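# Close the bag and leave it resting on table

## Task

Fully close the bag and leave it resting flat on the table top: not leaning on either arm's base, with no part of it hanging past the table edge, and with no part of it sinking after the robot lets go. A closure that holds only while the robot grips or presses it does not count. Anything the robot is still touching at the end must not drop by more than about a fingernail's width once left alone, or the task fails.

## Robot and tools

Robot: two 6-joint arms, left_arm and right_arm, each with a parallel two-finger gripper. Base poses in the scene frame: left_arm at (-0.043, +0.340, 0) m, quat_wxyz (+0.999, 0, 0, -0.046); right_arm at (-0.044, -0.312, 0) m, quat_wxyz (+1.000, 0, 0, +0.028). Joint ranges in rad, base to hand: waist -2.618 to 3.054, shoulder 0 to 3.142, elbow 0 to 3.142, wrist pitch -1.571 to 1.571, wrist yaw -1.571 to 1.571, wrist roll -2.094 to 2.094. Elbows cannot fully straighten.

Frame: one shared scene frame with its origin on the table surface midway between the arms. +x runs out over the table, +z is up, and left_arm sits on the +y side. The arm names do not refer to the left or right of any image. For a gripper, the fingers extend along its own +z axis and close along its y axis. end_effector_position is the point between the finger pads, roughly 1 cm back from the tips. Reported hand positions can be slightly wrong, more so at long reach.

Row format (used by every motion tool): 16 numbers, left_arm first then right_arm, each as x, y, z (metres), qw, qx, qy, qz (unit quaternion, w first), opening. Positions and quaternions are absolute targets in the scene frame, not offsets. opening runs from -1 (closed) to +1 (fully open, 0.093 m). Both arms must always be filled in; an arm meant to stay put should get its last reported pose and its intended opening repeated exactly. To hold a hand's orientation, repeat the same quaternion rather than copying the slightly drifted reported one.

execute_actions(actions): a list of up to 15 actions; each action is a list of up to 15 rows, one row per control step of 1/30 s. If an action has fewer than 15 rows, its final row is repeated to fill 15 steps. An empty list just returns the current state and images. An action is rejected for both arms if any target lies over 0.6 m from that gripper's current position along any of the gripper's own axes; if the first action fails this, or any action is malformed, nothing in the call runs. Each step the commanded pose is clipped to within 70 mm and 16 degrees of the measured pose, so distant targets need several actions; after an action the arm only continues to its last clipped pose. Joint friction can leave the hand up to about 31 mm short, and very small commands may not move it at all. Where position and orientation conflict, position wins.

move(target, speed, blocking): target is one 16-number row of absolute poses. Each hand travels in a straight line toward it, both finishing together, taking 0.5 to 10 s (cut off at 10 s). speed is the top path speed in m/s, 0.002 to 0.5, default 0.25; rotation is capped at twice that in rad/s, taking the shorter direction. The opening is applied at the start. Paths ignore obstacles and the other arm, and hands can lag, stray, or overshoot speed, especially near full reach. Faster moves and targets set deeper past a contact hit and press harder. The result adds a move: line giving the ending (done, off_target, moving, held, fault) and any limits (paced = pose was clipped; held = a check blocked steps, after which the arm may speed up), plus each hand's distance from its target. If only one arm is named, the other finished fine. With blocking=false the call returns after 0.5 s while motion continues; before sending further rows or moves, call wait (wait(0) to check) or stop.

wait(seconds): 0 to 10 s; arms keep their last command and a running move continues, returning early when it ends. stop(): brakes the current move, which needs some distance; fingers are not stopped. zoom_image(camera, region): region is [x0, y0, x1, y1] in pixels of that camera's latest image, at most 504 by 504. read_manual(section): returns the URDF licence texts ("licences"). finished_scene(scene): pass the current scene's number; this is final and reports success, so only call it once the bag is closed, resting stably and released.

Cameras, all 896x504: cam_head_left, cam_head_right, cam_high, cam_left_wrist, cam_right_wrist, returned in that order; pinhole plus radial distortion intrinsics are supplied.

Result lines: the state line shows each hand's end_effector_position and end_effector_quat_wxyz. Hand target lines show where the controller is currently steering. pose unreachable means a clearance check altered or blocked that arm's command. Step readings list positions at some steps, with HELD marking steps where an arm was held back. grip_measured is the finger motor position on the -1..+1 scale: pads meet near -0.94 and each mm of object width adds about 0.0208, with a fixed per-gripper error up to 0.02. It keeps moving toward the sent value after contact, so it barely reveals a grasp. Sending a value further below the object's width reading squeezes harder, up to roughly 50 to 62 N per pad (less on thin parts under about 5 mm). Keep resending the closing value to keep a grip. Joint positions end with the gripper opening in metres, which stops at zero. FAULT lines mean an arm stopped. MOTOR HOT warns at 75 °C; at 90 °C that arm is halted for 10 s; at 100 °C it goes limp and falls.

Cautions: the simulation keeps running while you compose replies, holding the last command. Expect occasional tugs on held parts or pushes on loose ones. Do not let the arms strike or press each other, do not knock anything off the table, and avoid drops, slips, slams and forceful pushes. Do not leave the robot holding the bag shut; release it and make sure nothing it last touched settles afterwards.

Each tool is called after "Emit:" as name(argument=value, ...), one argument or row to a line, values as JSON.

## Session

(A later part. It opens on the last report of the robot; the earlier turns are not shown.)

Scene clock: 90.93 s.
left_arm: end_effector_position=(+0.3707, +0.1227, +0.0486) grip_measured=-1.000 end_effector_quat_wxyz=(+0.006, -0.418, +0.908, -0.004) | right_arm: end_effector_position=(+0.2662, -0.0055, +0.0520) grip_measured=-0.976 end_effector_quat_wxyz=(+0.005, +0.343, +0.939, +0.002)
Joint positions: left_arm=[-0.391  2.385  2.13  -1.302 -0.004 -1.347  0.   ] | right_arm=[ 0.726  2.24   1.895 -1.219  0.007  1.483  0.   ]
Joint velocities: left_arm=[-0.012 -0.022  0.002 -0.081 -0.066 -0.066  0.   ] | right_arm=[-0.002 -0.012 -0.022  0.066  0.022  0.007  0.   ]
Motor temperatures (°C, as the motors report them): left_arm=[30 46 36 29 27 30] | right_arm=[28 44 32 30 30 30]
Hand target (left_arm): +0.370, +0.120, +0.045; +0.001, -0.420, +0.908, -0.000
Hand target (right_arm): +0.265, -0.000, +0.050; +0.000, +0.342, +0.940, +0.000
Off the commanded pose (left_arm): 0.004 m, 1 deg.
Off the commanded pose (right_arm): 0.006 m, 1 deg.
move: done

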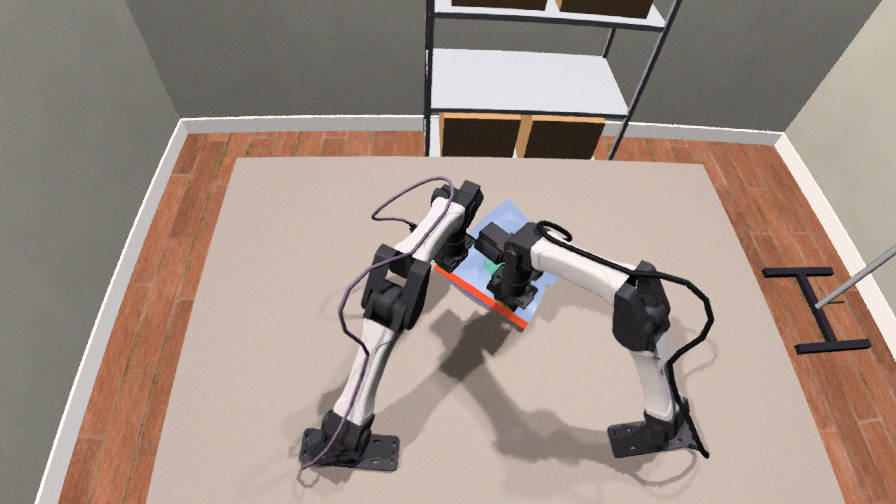

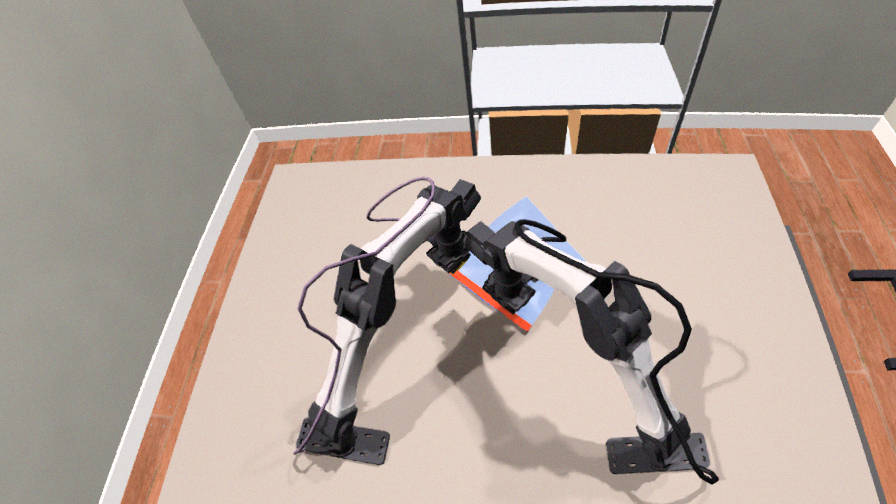

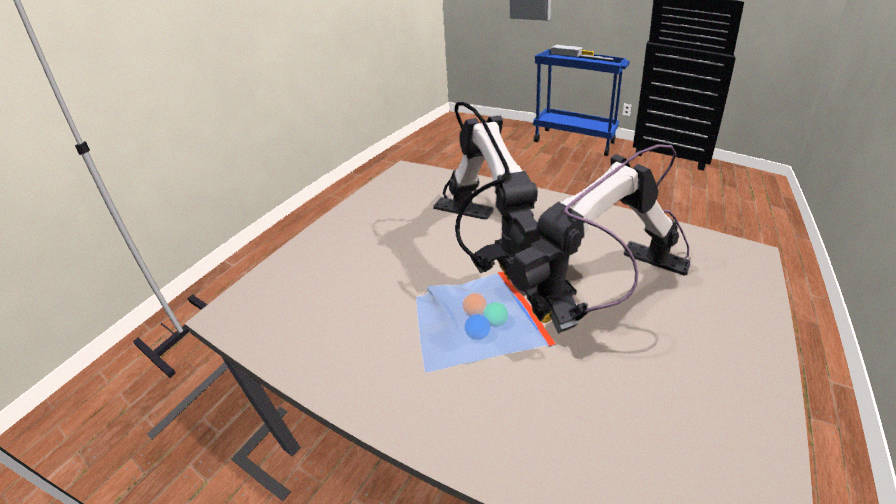

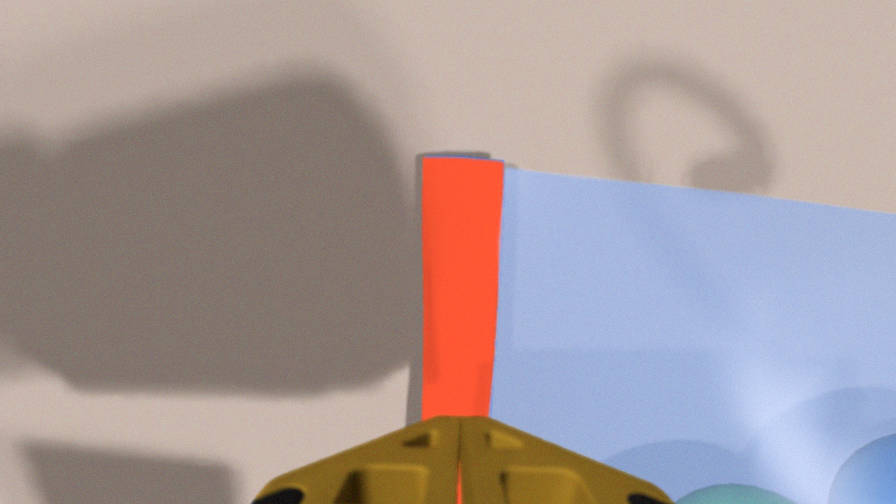

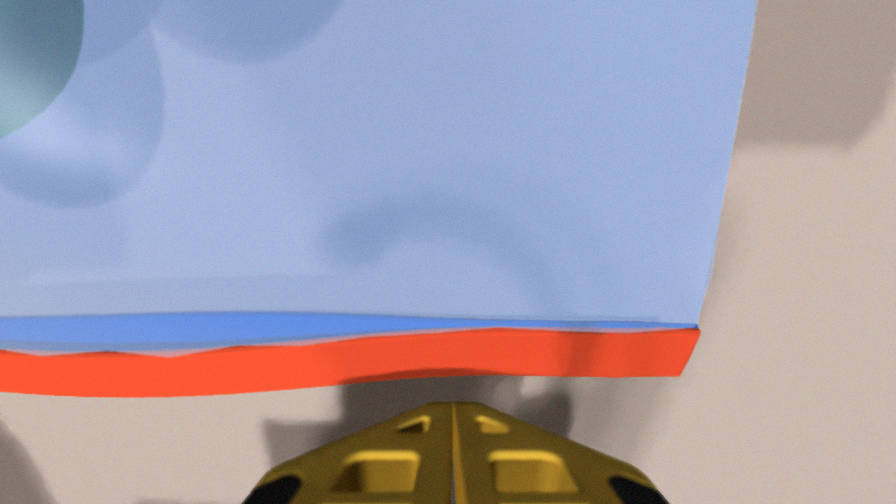

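Emit:
move(
  target=[0.3705, 0.1225, 0.004, 0, -0.42, 0.907, 0, -1, 0.2555, -0.0026, 0.008, 0, 0.342, 0.940, 0, -1],
  speed=0.05,
)

Emit:
move(
  target=[0.359, 0.1288, -0.022, 0, -0.42, 0.907, 0, -1, 0.2485, -0.0125, -0.025, 0, 0.342, 0.940, 0, -1],
  speed=0.06,
)

Scene clock: 101.70 s.
left_arm: end_effector_position=(+0.3765, +0.1196, +0.0224) grip_measured=-1.000 end_effector_quat_wxyz=(+0.014, -0.418, +0.908, -0.015) | right_arm: end_effector_position=(+0.2633, -0.0016, +0.0221) grip_measured=-0.976 end_effector_quat_wxyz=(+0.009, +0.343, +0.939, +0.013)
Joint positions: left_arm=[-0.391  2.394  2.041 -1.178 -0.004 -1.347  0.   ] | right_arm=[ 0.737  2.24   1.775 -1.075  0.007  1.493  0.   ]
Joint velocities: left_arm=[-0.017 -0.007  0.007 -0.022 -0.022  0.022  0.   ] | right_arm=[ 0.002 -0.002  0.002  0.022 -0.007 -0.081  0.   ]
Motor temperatures (°C, as the motors report them): left_arm=[30 47 37 29 27 30] | right_arm=[28 47 33 30 30 30]
Hand target (left_arm): +0.370, +0.123, +0.005; -0.000, -0.420, +0.907, +0.000
Hand target (right_arm): +0.255, -0.003, +0.008; -0.000, +0.342, +0.940, -0.000
Off the commanded pose (left_arm): 0.020 m, 2 deg.
Off the commanded pose (right_arm): 0.016 m, 2 deg.
move: off_target (left_arm, right_arm)

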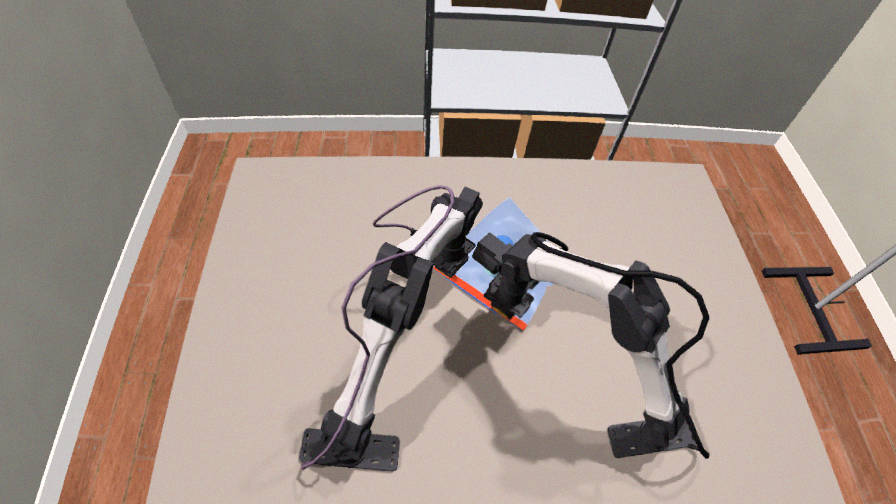

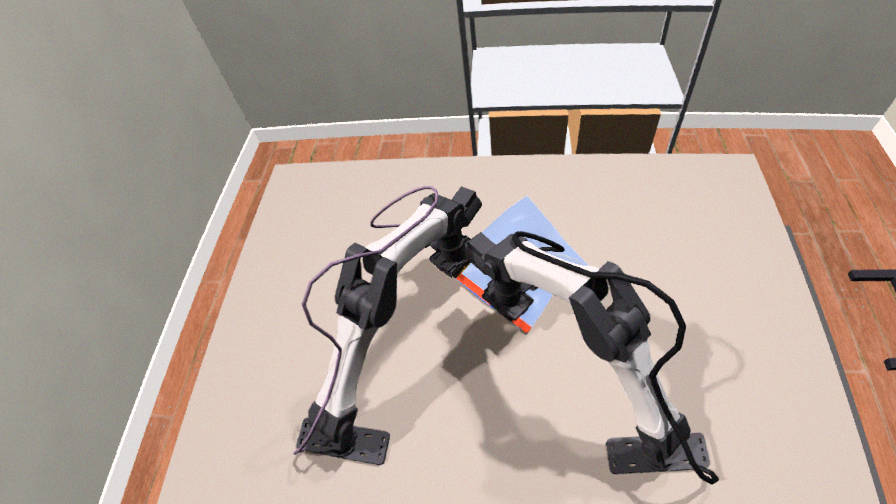

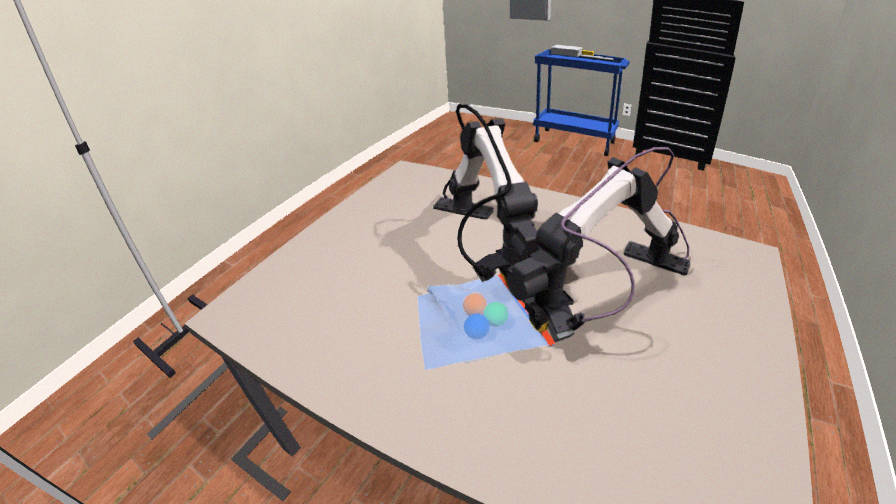

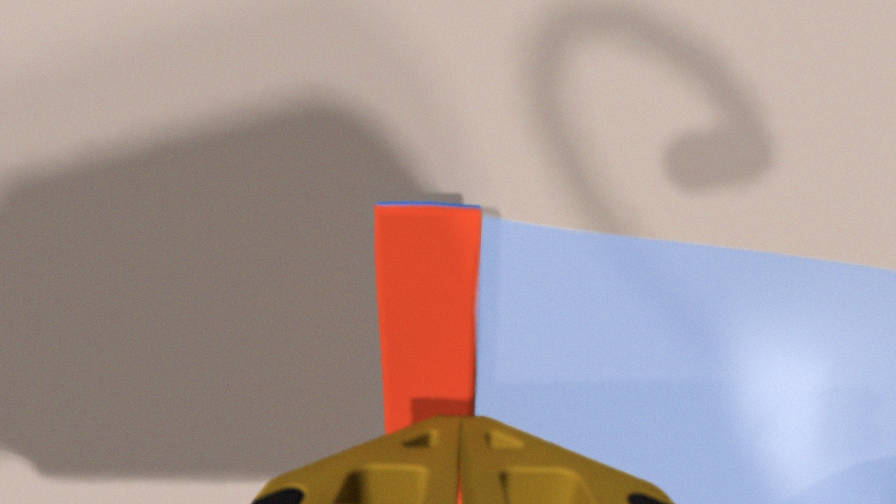

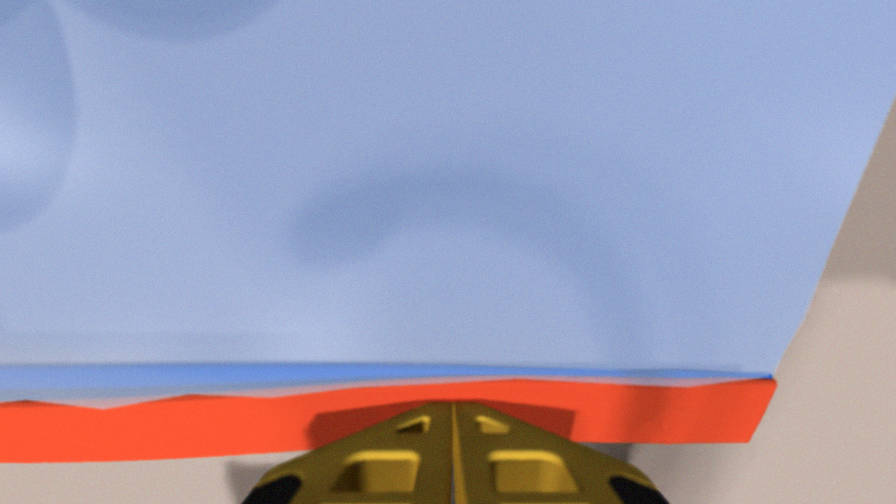

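Scene clock: 102.80 s.
left_arm: end_effector_position=(+0.3734, +0.1212, +0.0105) grip_measured=-1.000 end_effector_quat_wxyz=(+0.025, -0.418, +0.908, -0.030) | right_arm: end_effector_position=(+0.2640, -0.0008, +0.0149) grip_measured=-0.976 end_effector_quat_wxyz=(+0.021, +0.343, +0.938, +0.038)
Joint positions: left_arm=[-0.391  2.345  1.904 -1.052 -0.004 -1.347  0.   ] | right_arm=[ 0.737  2.198  1.674 -0.959  0.007  1.493  0.   ]
Joint velocities: left_arm=[-0.002 -0.007  0.002  0.051 -0.007  0.022  0.   ] | right_arm=[-0.012 -0.002 -0.017  0.007 -0.051  0.081  0.   ]
Motor temperatures (°C, as the motors report them): left_arm=[30 47 37 29 27 30] | right_arm=[28 47 33 30 30 30]
Hand target (left_arm): +0.357, +0.130, -0.020; -0.000, -0.420, +0.908, +0.000
Hand target (right_arm): +0.247, -0.014, -0.022; -0.000, +0.342, +0.940, -0.001
Off the commanded pose (left_arm): 0.036 m, 4 deg.
Off the commanded pose (right_arm): 0.044 m, 5 deg.
move: off_target (left_arm, right_arm)

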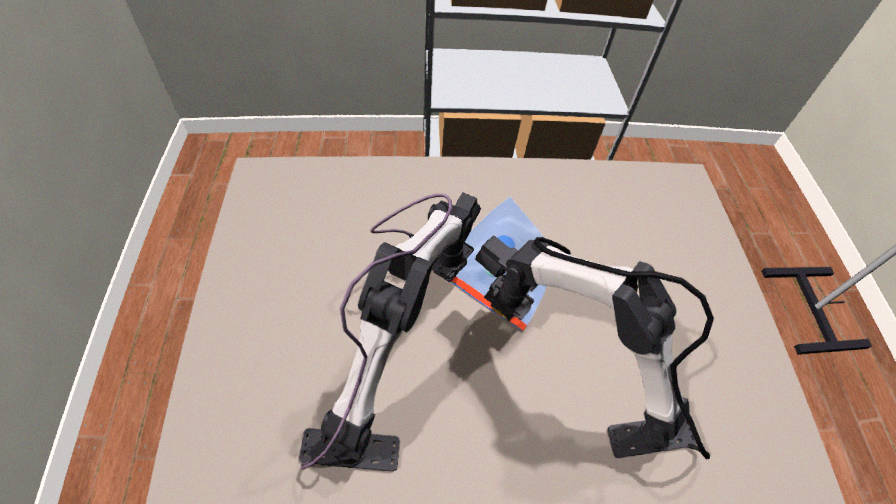

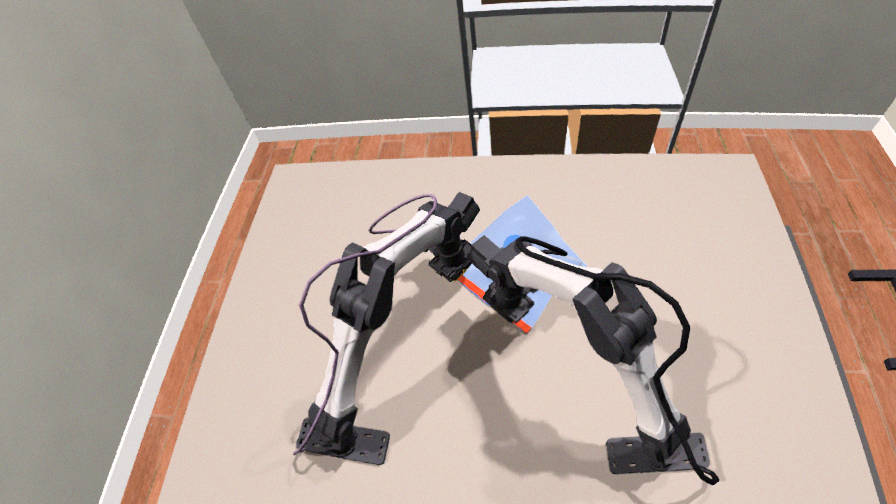

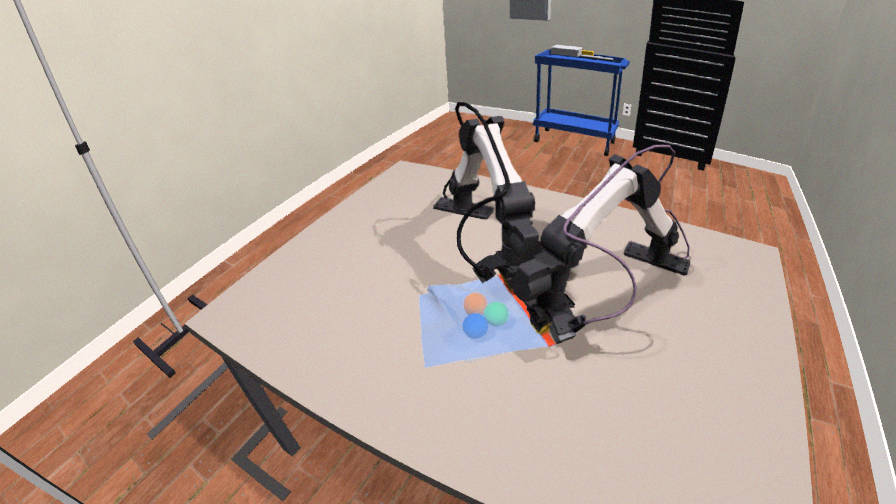

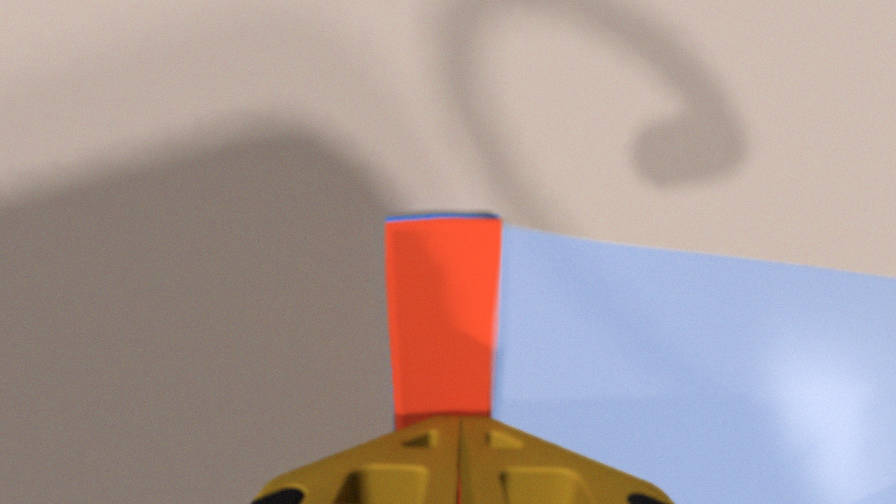

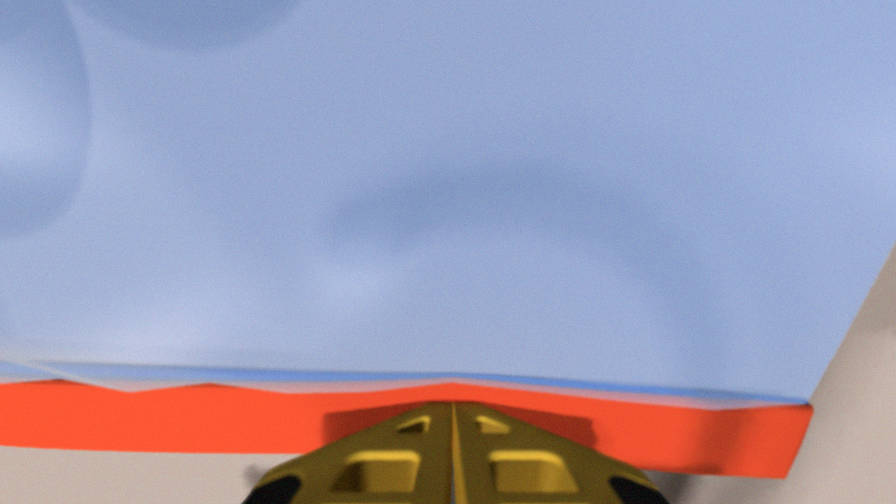

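Emit:
execute_actions(
  actions=[],
)

Scene clock: 106.33 s.
left_arm: end_effector_position=(+0.3734, +0.1212, +0.0104) grip_measured=-1.000 end_effector_quat_wxyz=(+0.025, -0.418, +0.908, -0.030) | right_arm: end_effector_position=(+0.2640, -0.0008, +0.0150) grip_measured=-0.976 end_effector_quat_wxyz=(+0.021, +0.343, +0.938, +0.038)
Joint positions: left_arm=[-0.391  2.345  1.904 -1.052 -0.004 -1.347  0.   ] | right_arm=[ 0.737  2.198  1.673 -0.959  0.007  1.493  0.   ]
Joint velocities: left_arm=[ 0.007  0.012  0.002 -0.066 -0.11  -0.051  0.   ] | right_arm=[-0.017 -0.002 -0.012  0.051 -0.037  0.037  0.   ]
Motor temperatures (°C, as the motors report them): left_arm=[30 47 37 29 27 30] | right_arm=[28 47 33 30 30 30]
Hand target (left_arm): +0.357, +0.130, -0.020; -0.000, -0.420, +0.908, +0.000
Hand target (right_arm): +0.247, -0.014, -0.022; -0.000, +0.342, +0.940, -0.001
Off the commanded pose (left_arm): 0.036 m, 4 deg.
Off the commanded pose (right_arm): 0.044 m, 5 deg.

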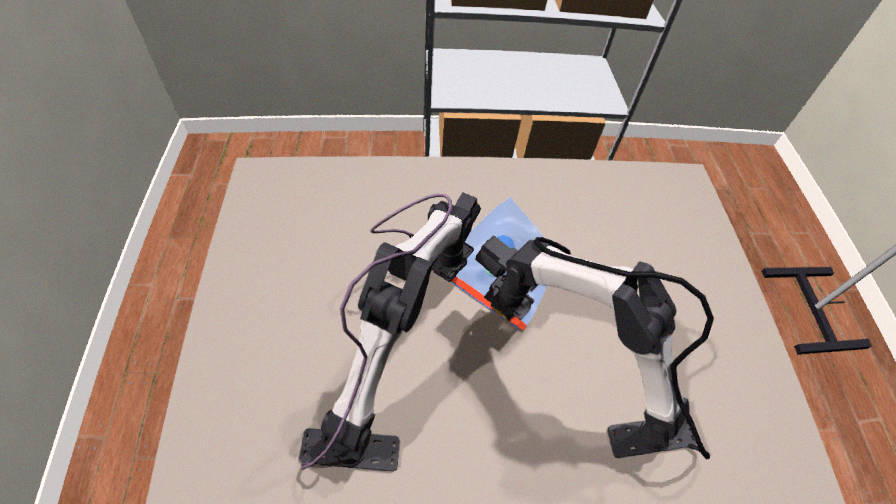

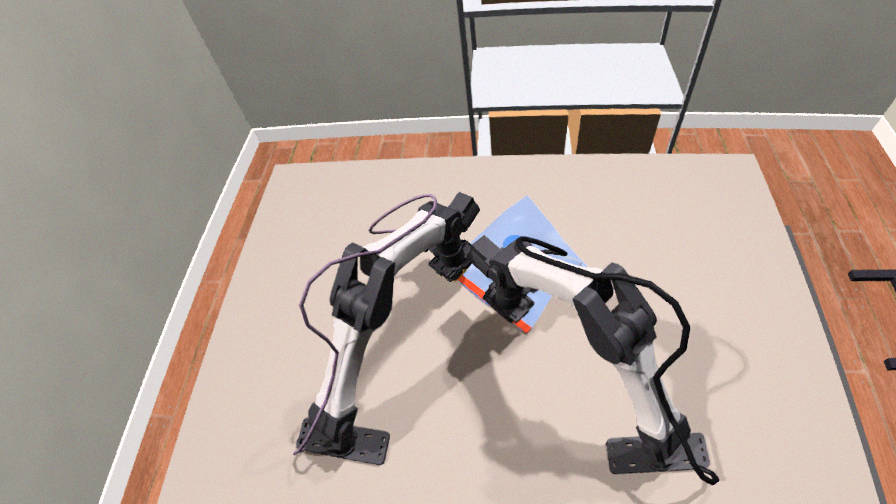

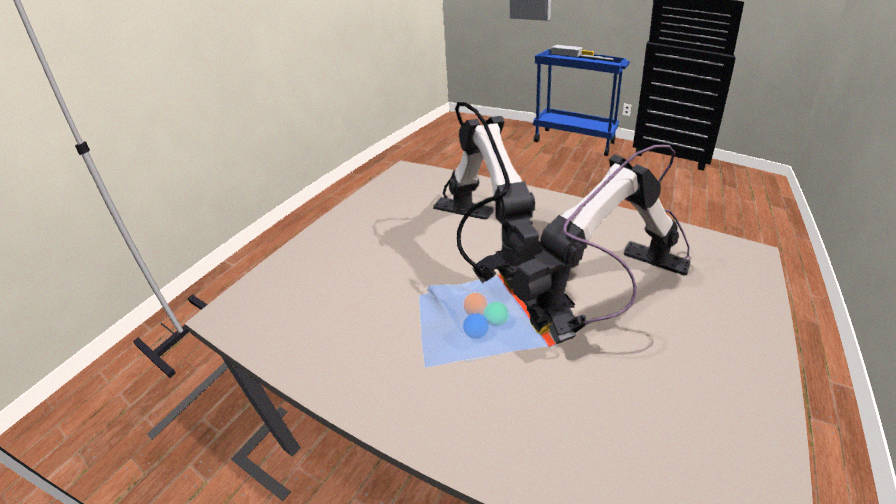

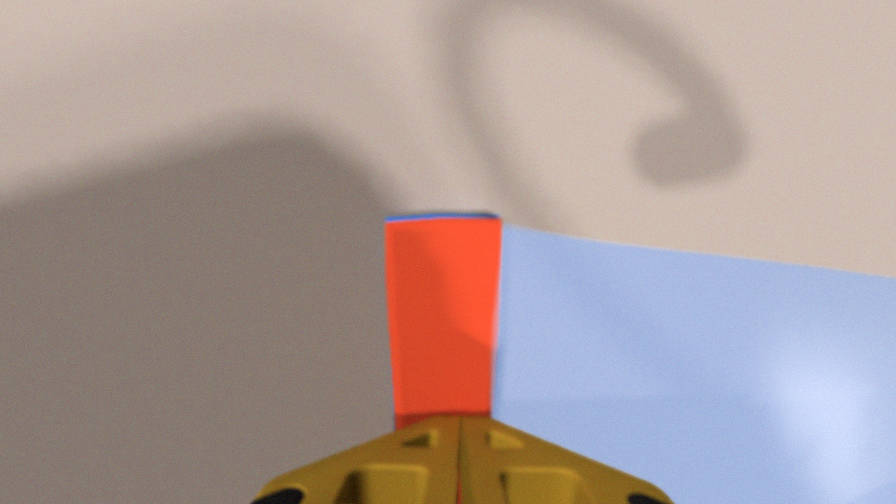

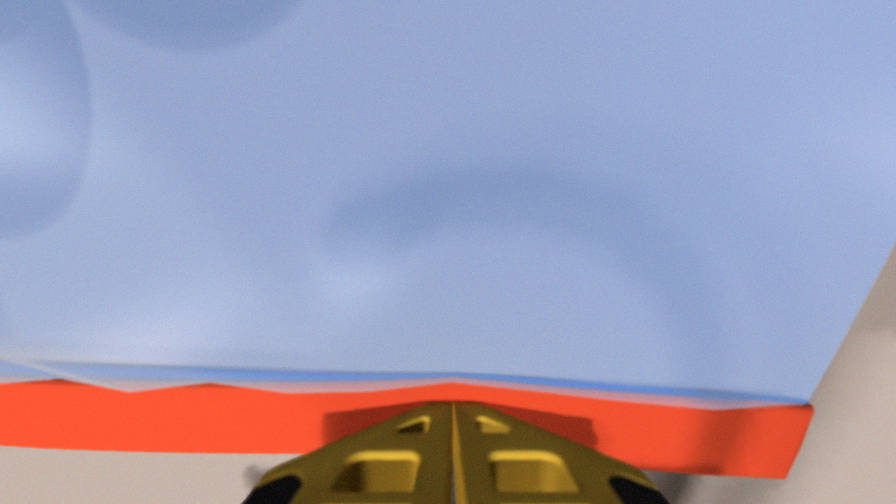

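Emit:
move(
  target=[0.358,0.1075,0.045,0,-0.42,0.907,0,-1, 0.2265,-0.047,0.05,0,0.342,0.940,0,-1],
  speed=0.12,
)

Scene clock: 107.97 s.
left_arm: end_effector_position=(+0.3596, +0.1105, +0.0489) grip_measured=-1.000 end_effector_quat_wxyz=(+0.006, -0.419, +0.908, -0.005) | right_arm: end_effector_position=(+0.2327, -0.0390, +0.0502) grip_measured=-0.976 end_effector_quat_wxyz=(+0.008, +0.342, +0.940, +0.008)
Joint positions: left_arm=[-0.426  2.363  2.092 -1.286 -0.004 -1.383  0.   ] | right_arm=[ 0.725  2.034  1.566 -1.08   0.007  1.479  0.   ]
Joint velocities: left_arm=[-0.002 -0.002 -0.002 -0.007  0.11   0.051  0.   ] | right_arm=[ 0.007  0.012  0.002 -0.022 -0.037  0.022  0.   ]
Motor temperatures (°C, as the motors report them): left_arm=[30 47 37 29 27 30] | right_arm=[28 47 33 30 30 30]
Hand target (left_arm): +0.359, +0.107, +0.045; +0.001, -0.420, +0.908, -0.000
Hand target (right_arm): +0.227, -0.047, +0.049; -0.000, +0.342, +0.940, +0.000
Off the commanded pose (left_arm): 0.005 m, 1 deg.
Off the commanded pose (right_arm): 0.010 m, 1 deg.
move: done

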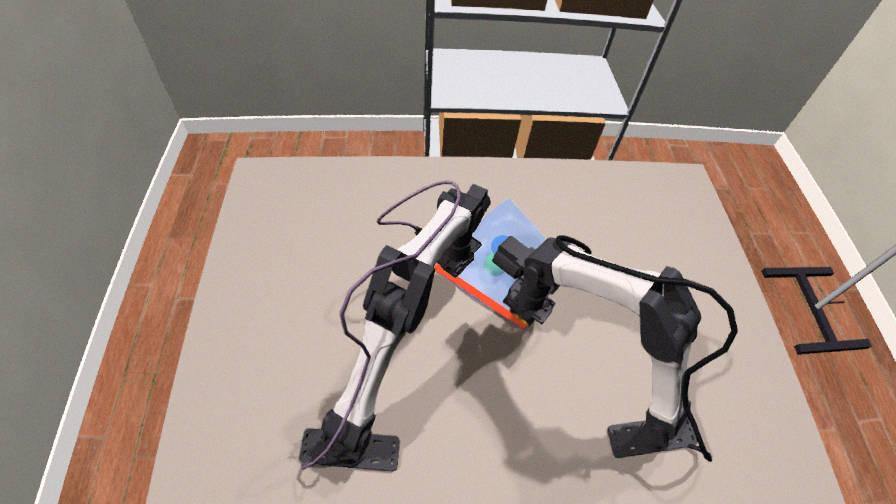

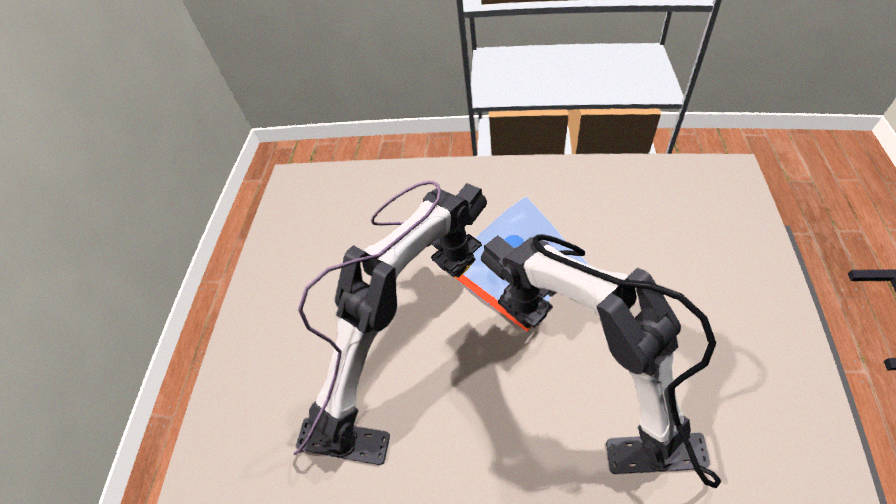

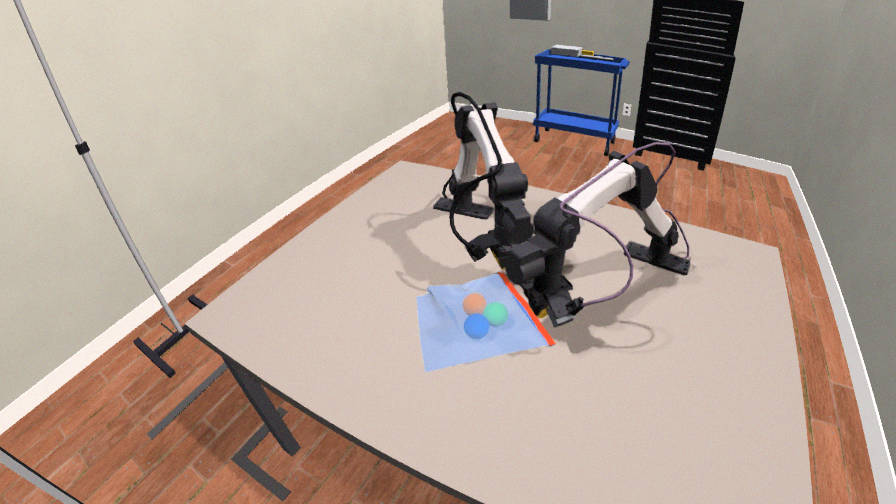

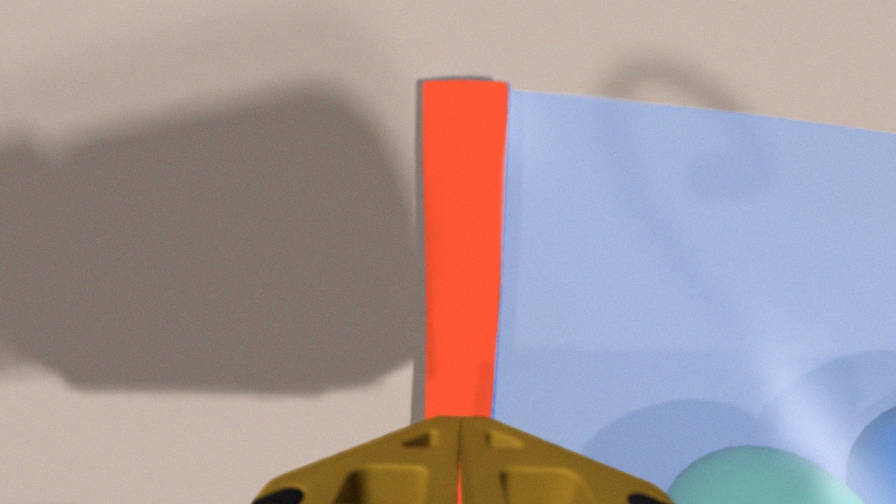

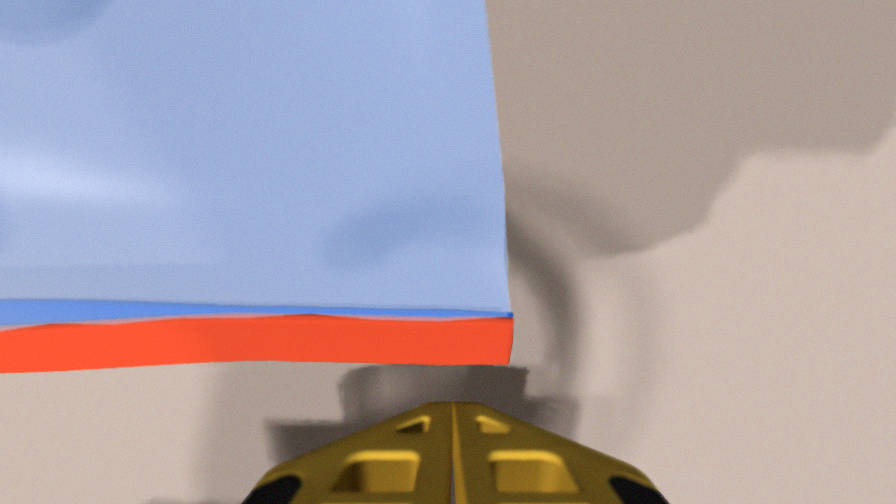

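Emit:
move(
  target=[0.354,0.1085,0.004,0,-0.42,0.907,0,-1, 0.221,-0.0525,0.008,0,0.342,0.940,0,-1],
  speed=0.06,
)

Scene clock: 110.90 s.
left_arm: end_effector_position=(+0.3618, +0.1093, +0.0201) grip_measured=-1.000 end_effector_quat_wxyz=(+0.012, -0.420, +0.907, -0.013) | right_arm: end_effector_position=(+0.2230, -0.0486, +0.0159) grip_measured=-0.976 end_effector_quat_wxyz=(+0.005, +0.341, +0.940, +0.003)
Joint positions: left_arm=[-0.426  2.363  1.977 -1.15  -0.004 -1.386  0.   ] | right_arm=[ 0.725  2.034  1.424 -0.951  0.007  1.479  0.   ]
Joint velocities: left_arm=[ 0.022 -0.002  0.002 -0.007 -0.022  0.007  0.   ] | right_arm=[ 0.007 -0.007 -0.002  0.007 -0.007 -0.007  0.   ]
Motor temperatures (°C, as the motors report them): left_arm=[30 48 37 29 27 30] | right_arm=[28 48 33 30 30 30]
Hand target (left_arm): +0.353, +0.109, +0.005; +0.000, -0.420, +0.908, +0.000
Hand target (right_arm): +0.221, -0.053, +0.008; -0.000, +0.342, +0.940, -0.000
Off the commanded pose (left_arm): 0.018 m, 2 deg.
Off the commanded pose (right_arm): 0.009 m, 1 deg.
move: off_target (left_arm)

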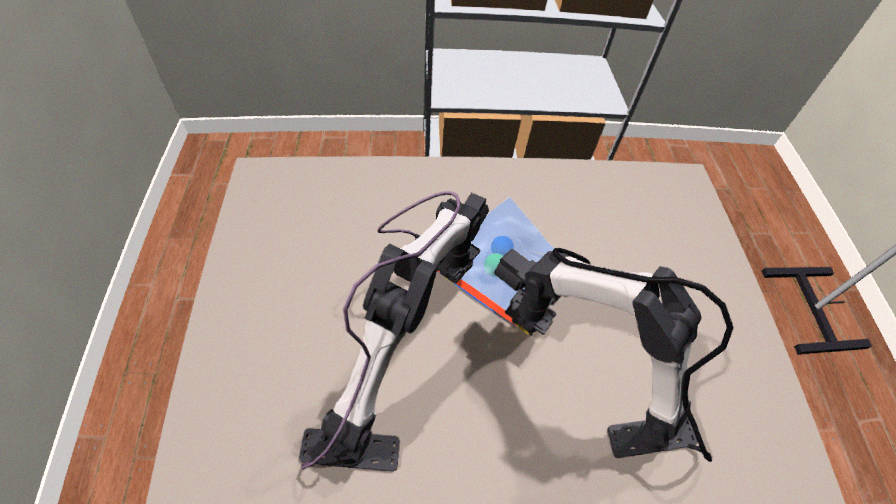

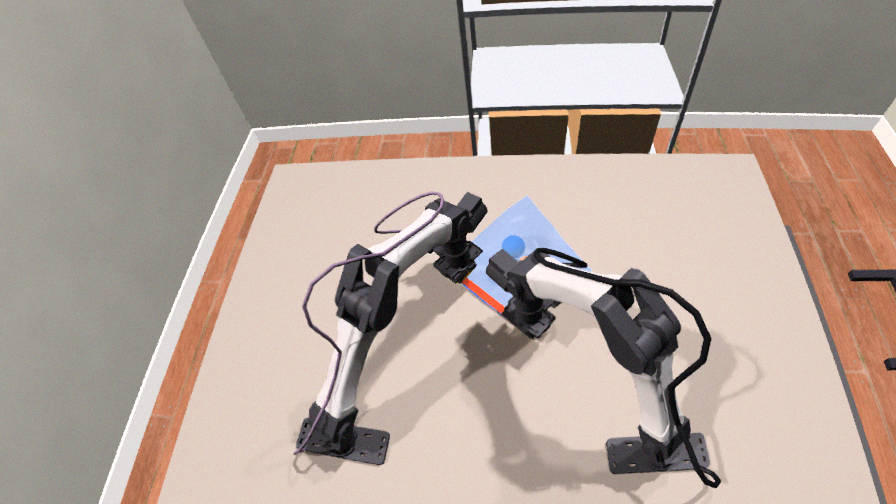

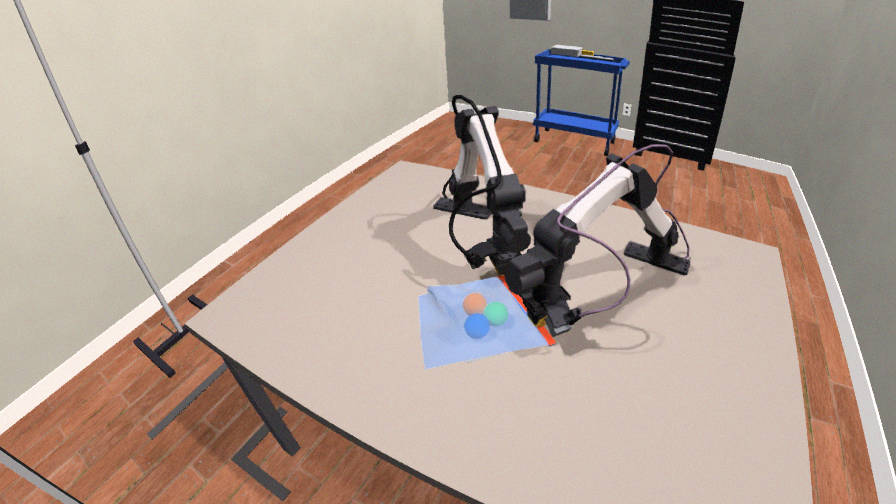

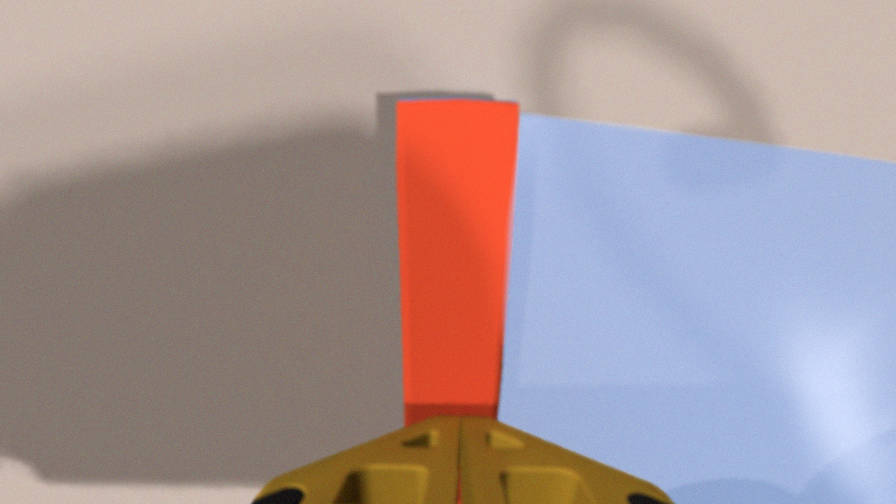

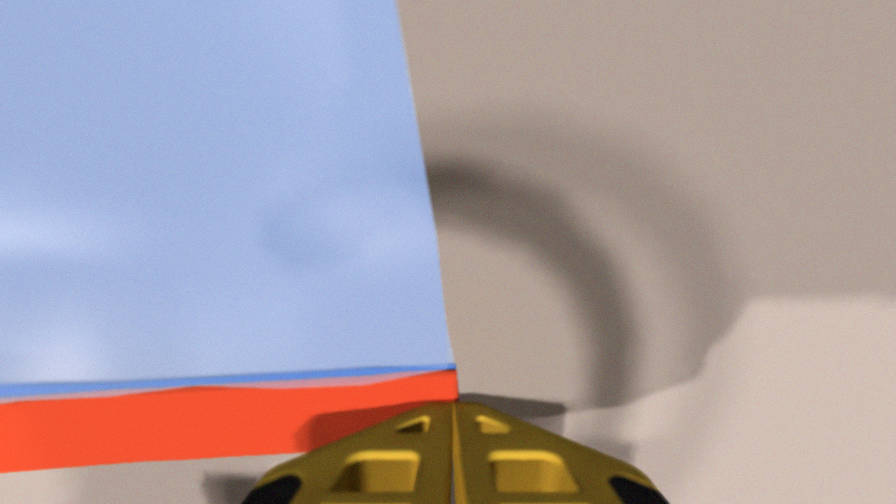

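Emit:
move(
  target=[0.346,0.1175,-0.022,0,-0.42,0.907,0,-1, 0.2135,-0.0585,-0.025,0,0.342,0.940,0,-1],
  speed=0.06,
)

Scene clock: 113.27 s.
left_arm: end_effector_position=(+0.3608, +0.1098, +0.0105) grip_measured=-1.000 end_effector_quat_wxyz=(+0.024, -0.420, +0.907, -0.031) | right_arm: end_effector_position=(+0.2240, -0.0477, +0.0130) grip_measured=-0.976 end_effector_quat_wxyz=(+0.016, +0.341, +0.939, +0.027)
Joint positions: left_arm=[-0.426  2.32   1.861 -1.033 -0.004 -1.387  0.   ] | right_arm=[ 0.725  1.998  1.356 -0.865  0.007  1.479  0.   ]
Joint velocities: left_arm=[-0.012  0.027 -0.007 -0.022  0.022 -0.007  0.   ] | right_arm=[-0.007 -0.007 -0.012  0.022  0.022  0.007  0.   ]
Motor temperatures (°C, as the motors report them): left_arm=[30 48 37 29 27 30] | right_arm=[28 48 33 30 30 30]
Hand target (left_arm): +0.345, +0.118, -0.020; -0.000, -0.420, +0.907, +0.000
Hand target (right_arm): +0.212, -0.060, -0.022; -0.001, +0.342, +0.940, -0.001
Off the commanded pose (left_arm): 0.037 m, 5 deg.
Off the commanded pose (right_arm): 0.041 m, 4 deg.
move: off_target (left_arm, right_arm)

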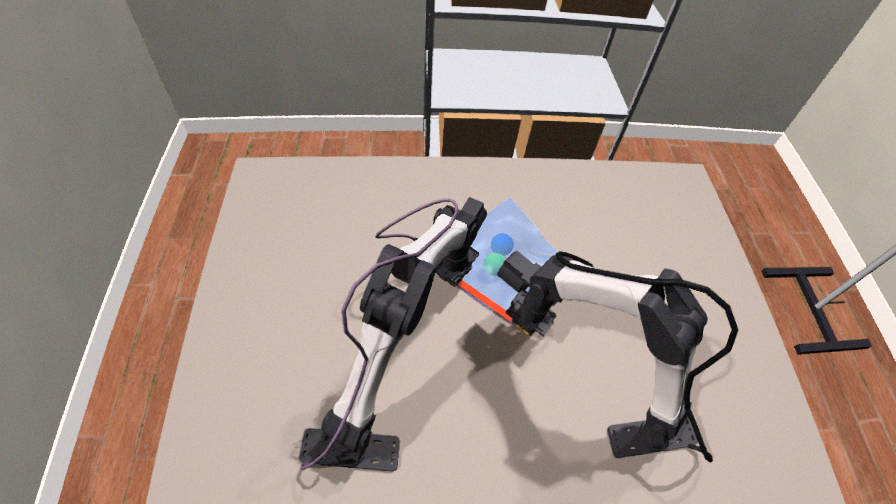

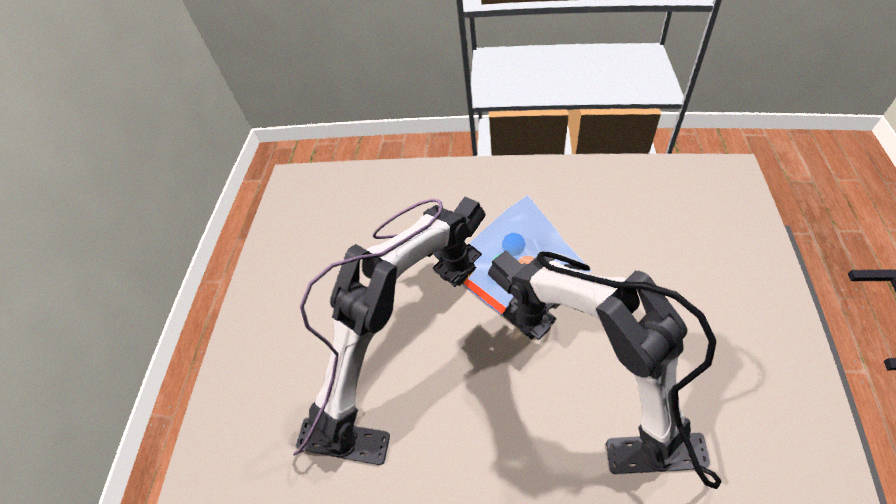

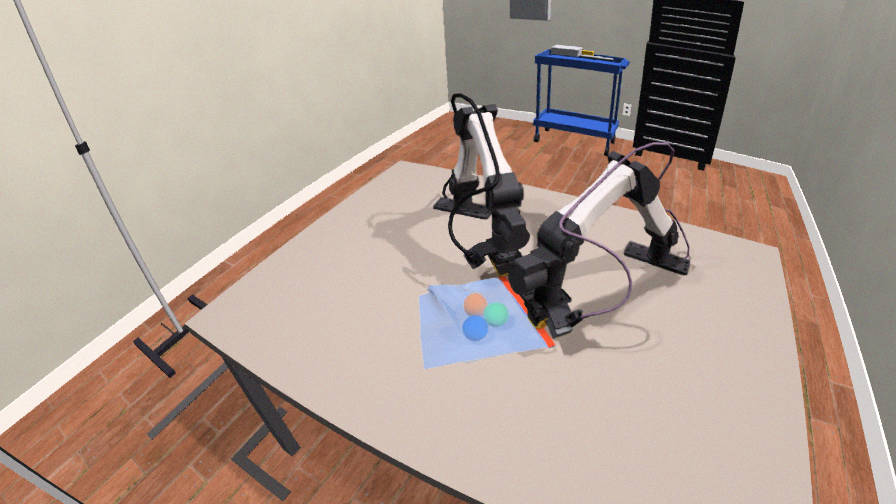

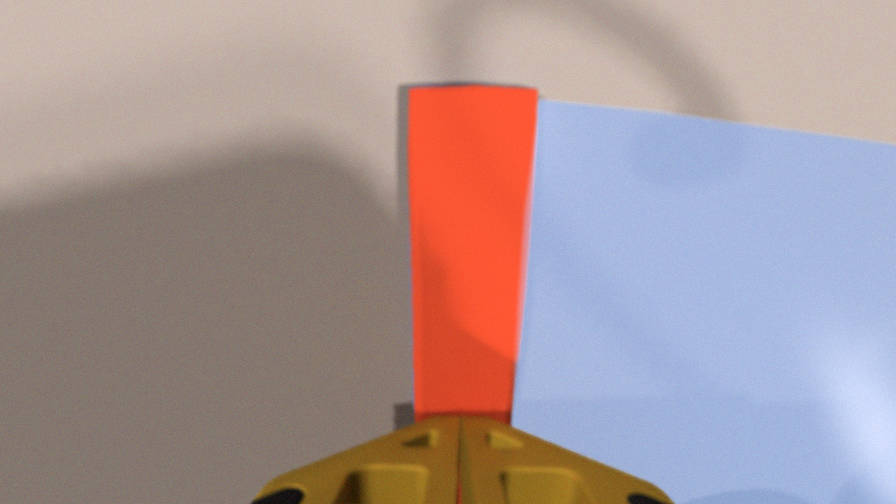

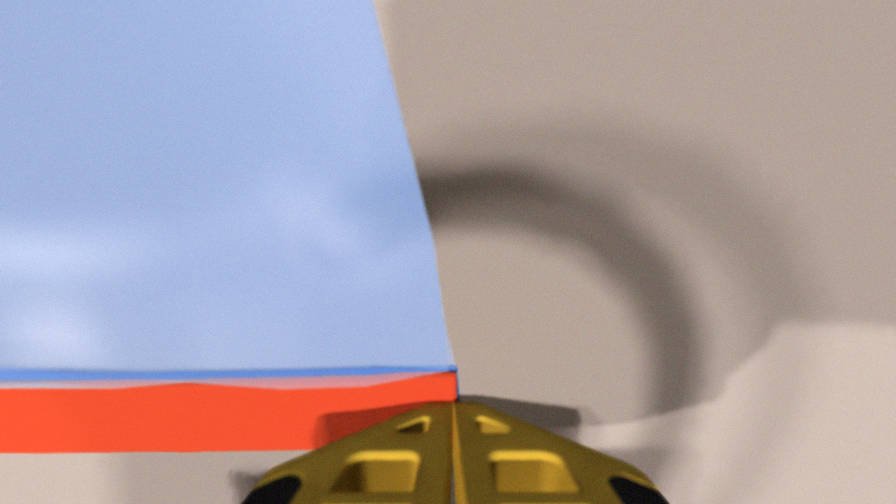

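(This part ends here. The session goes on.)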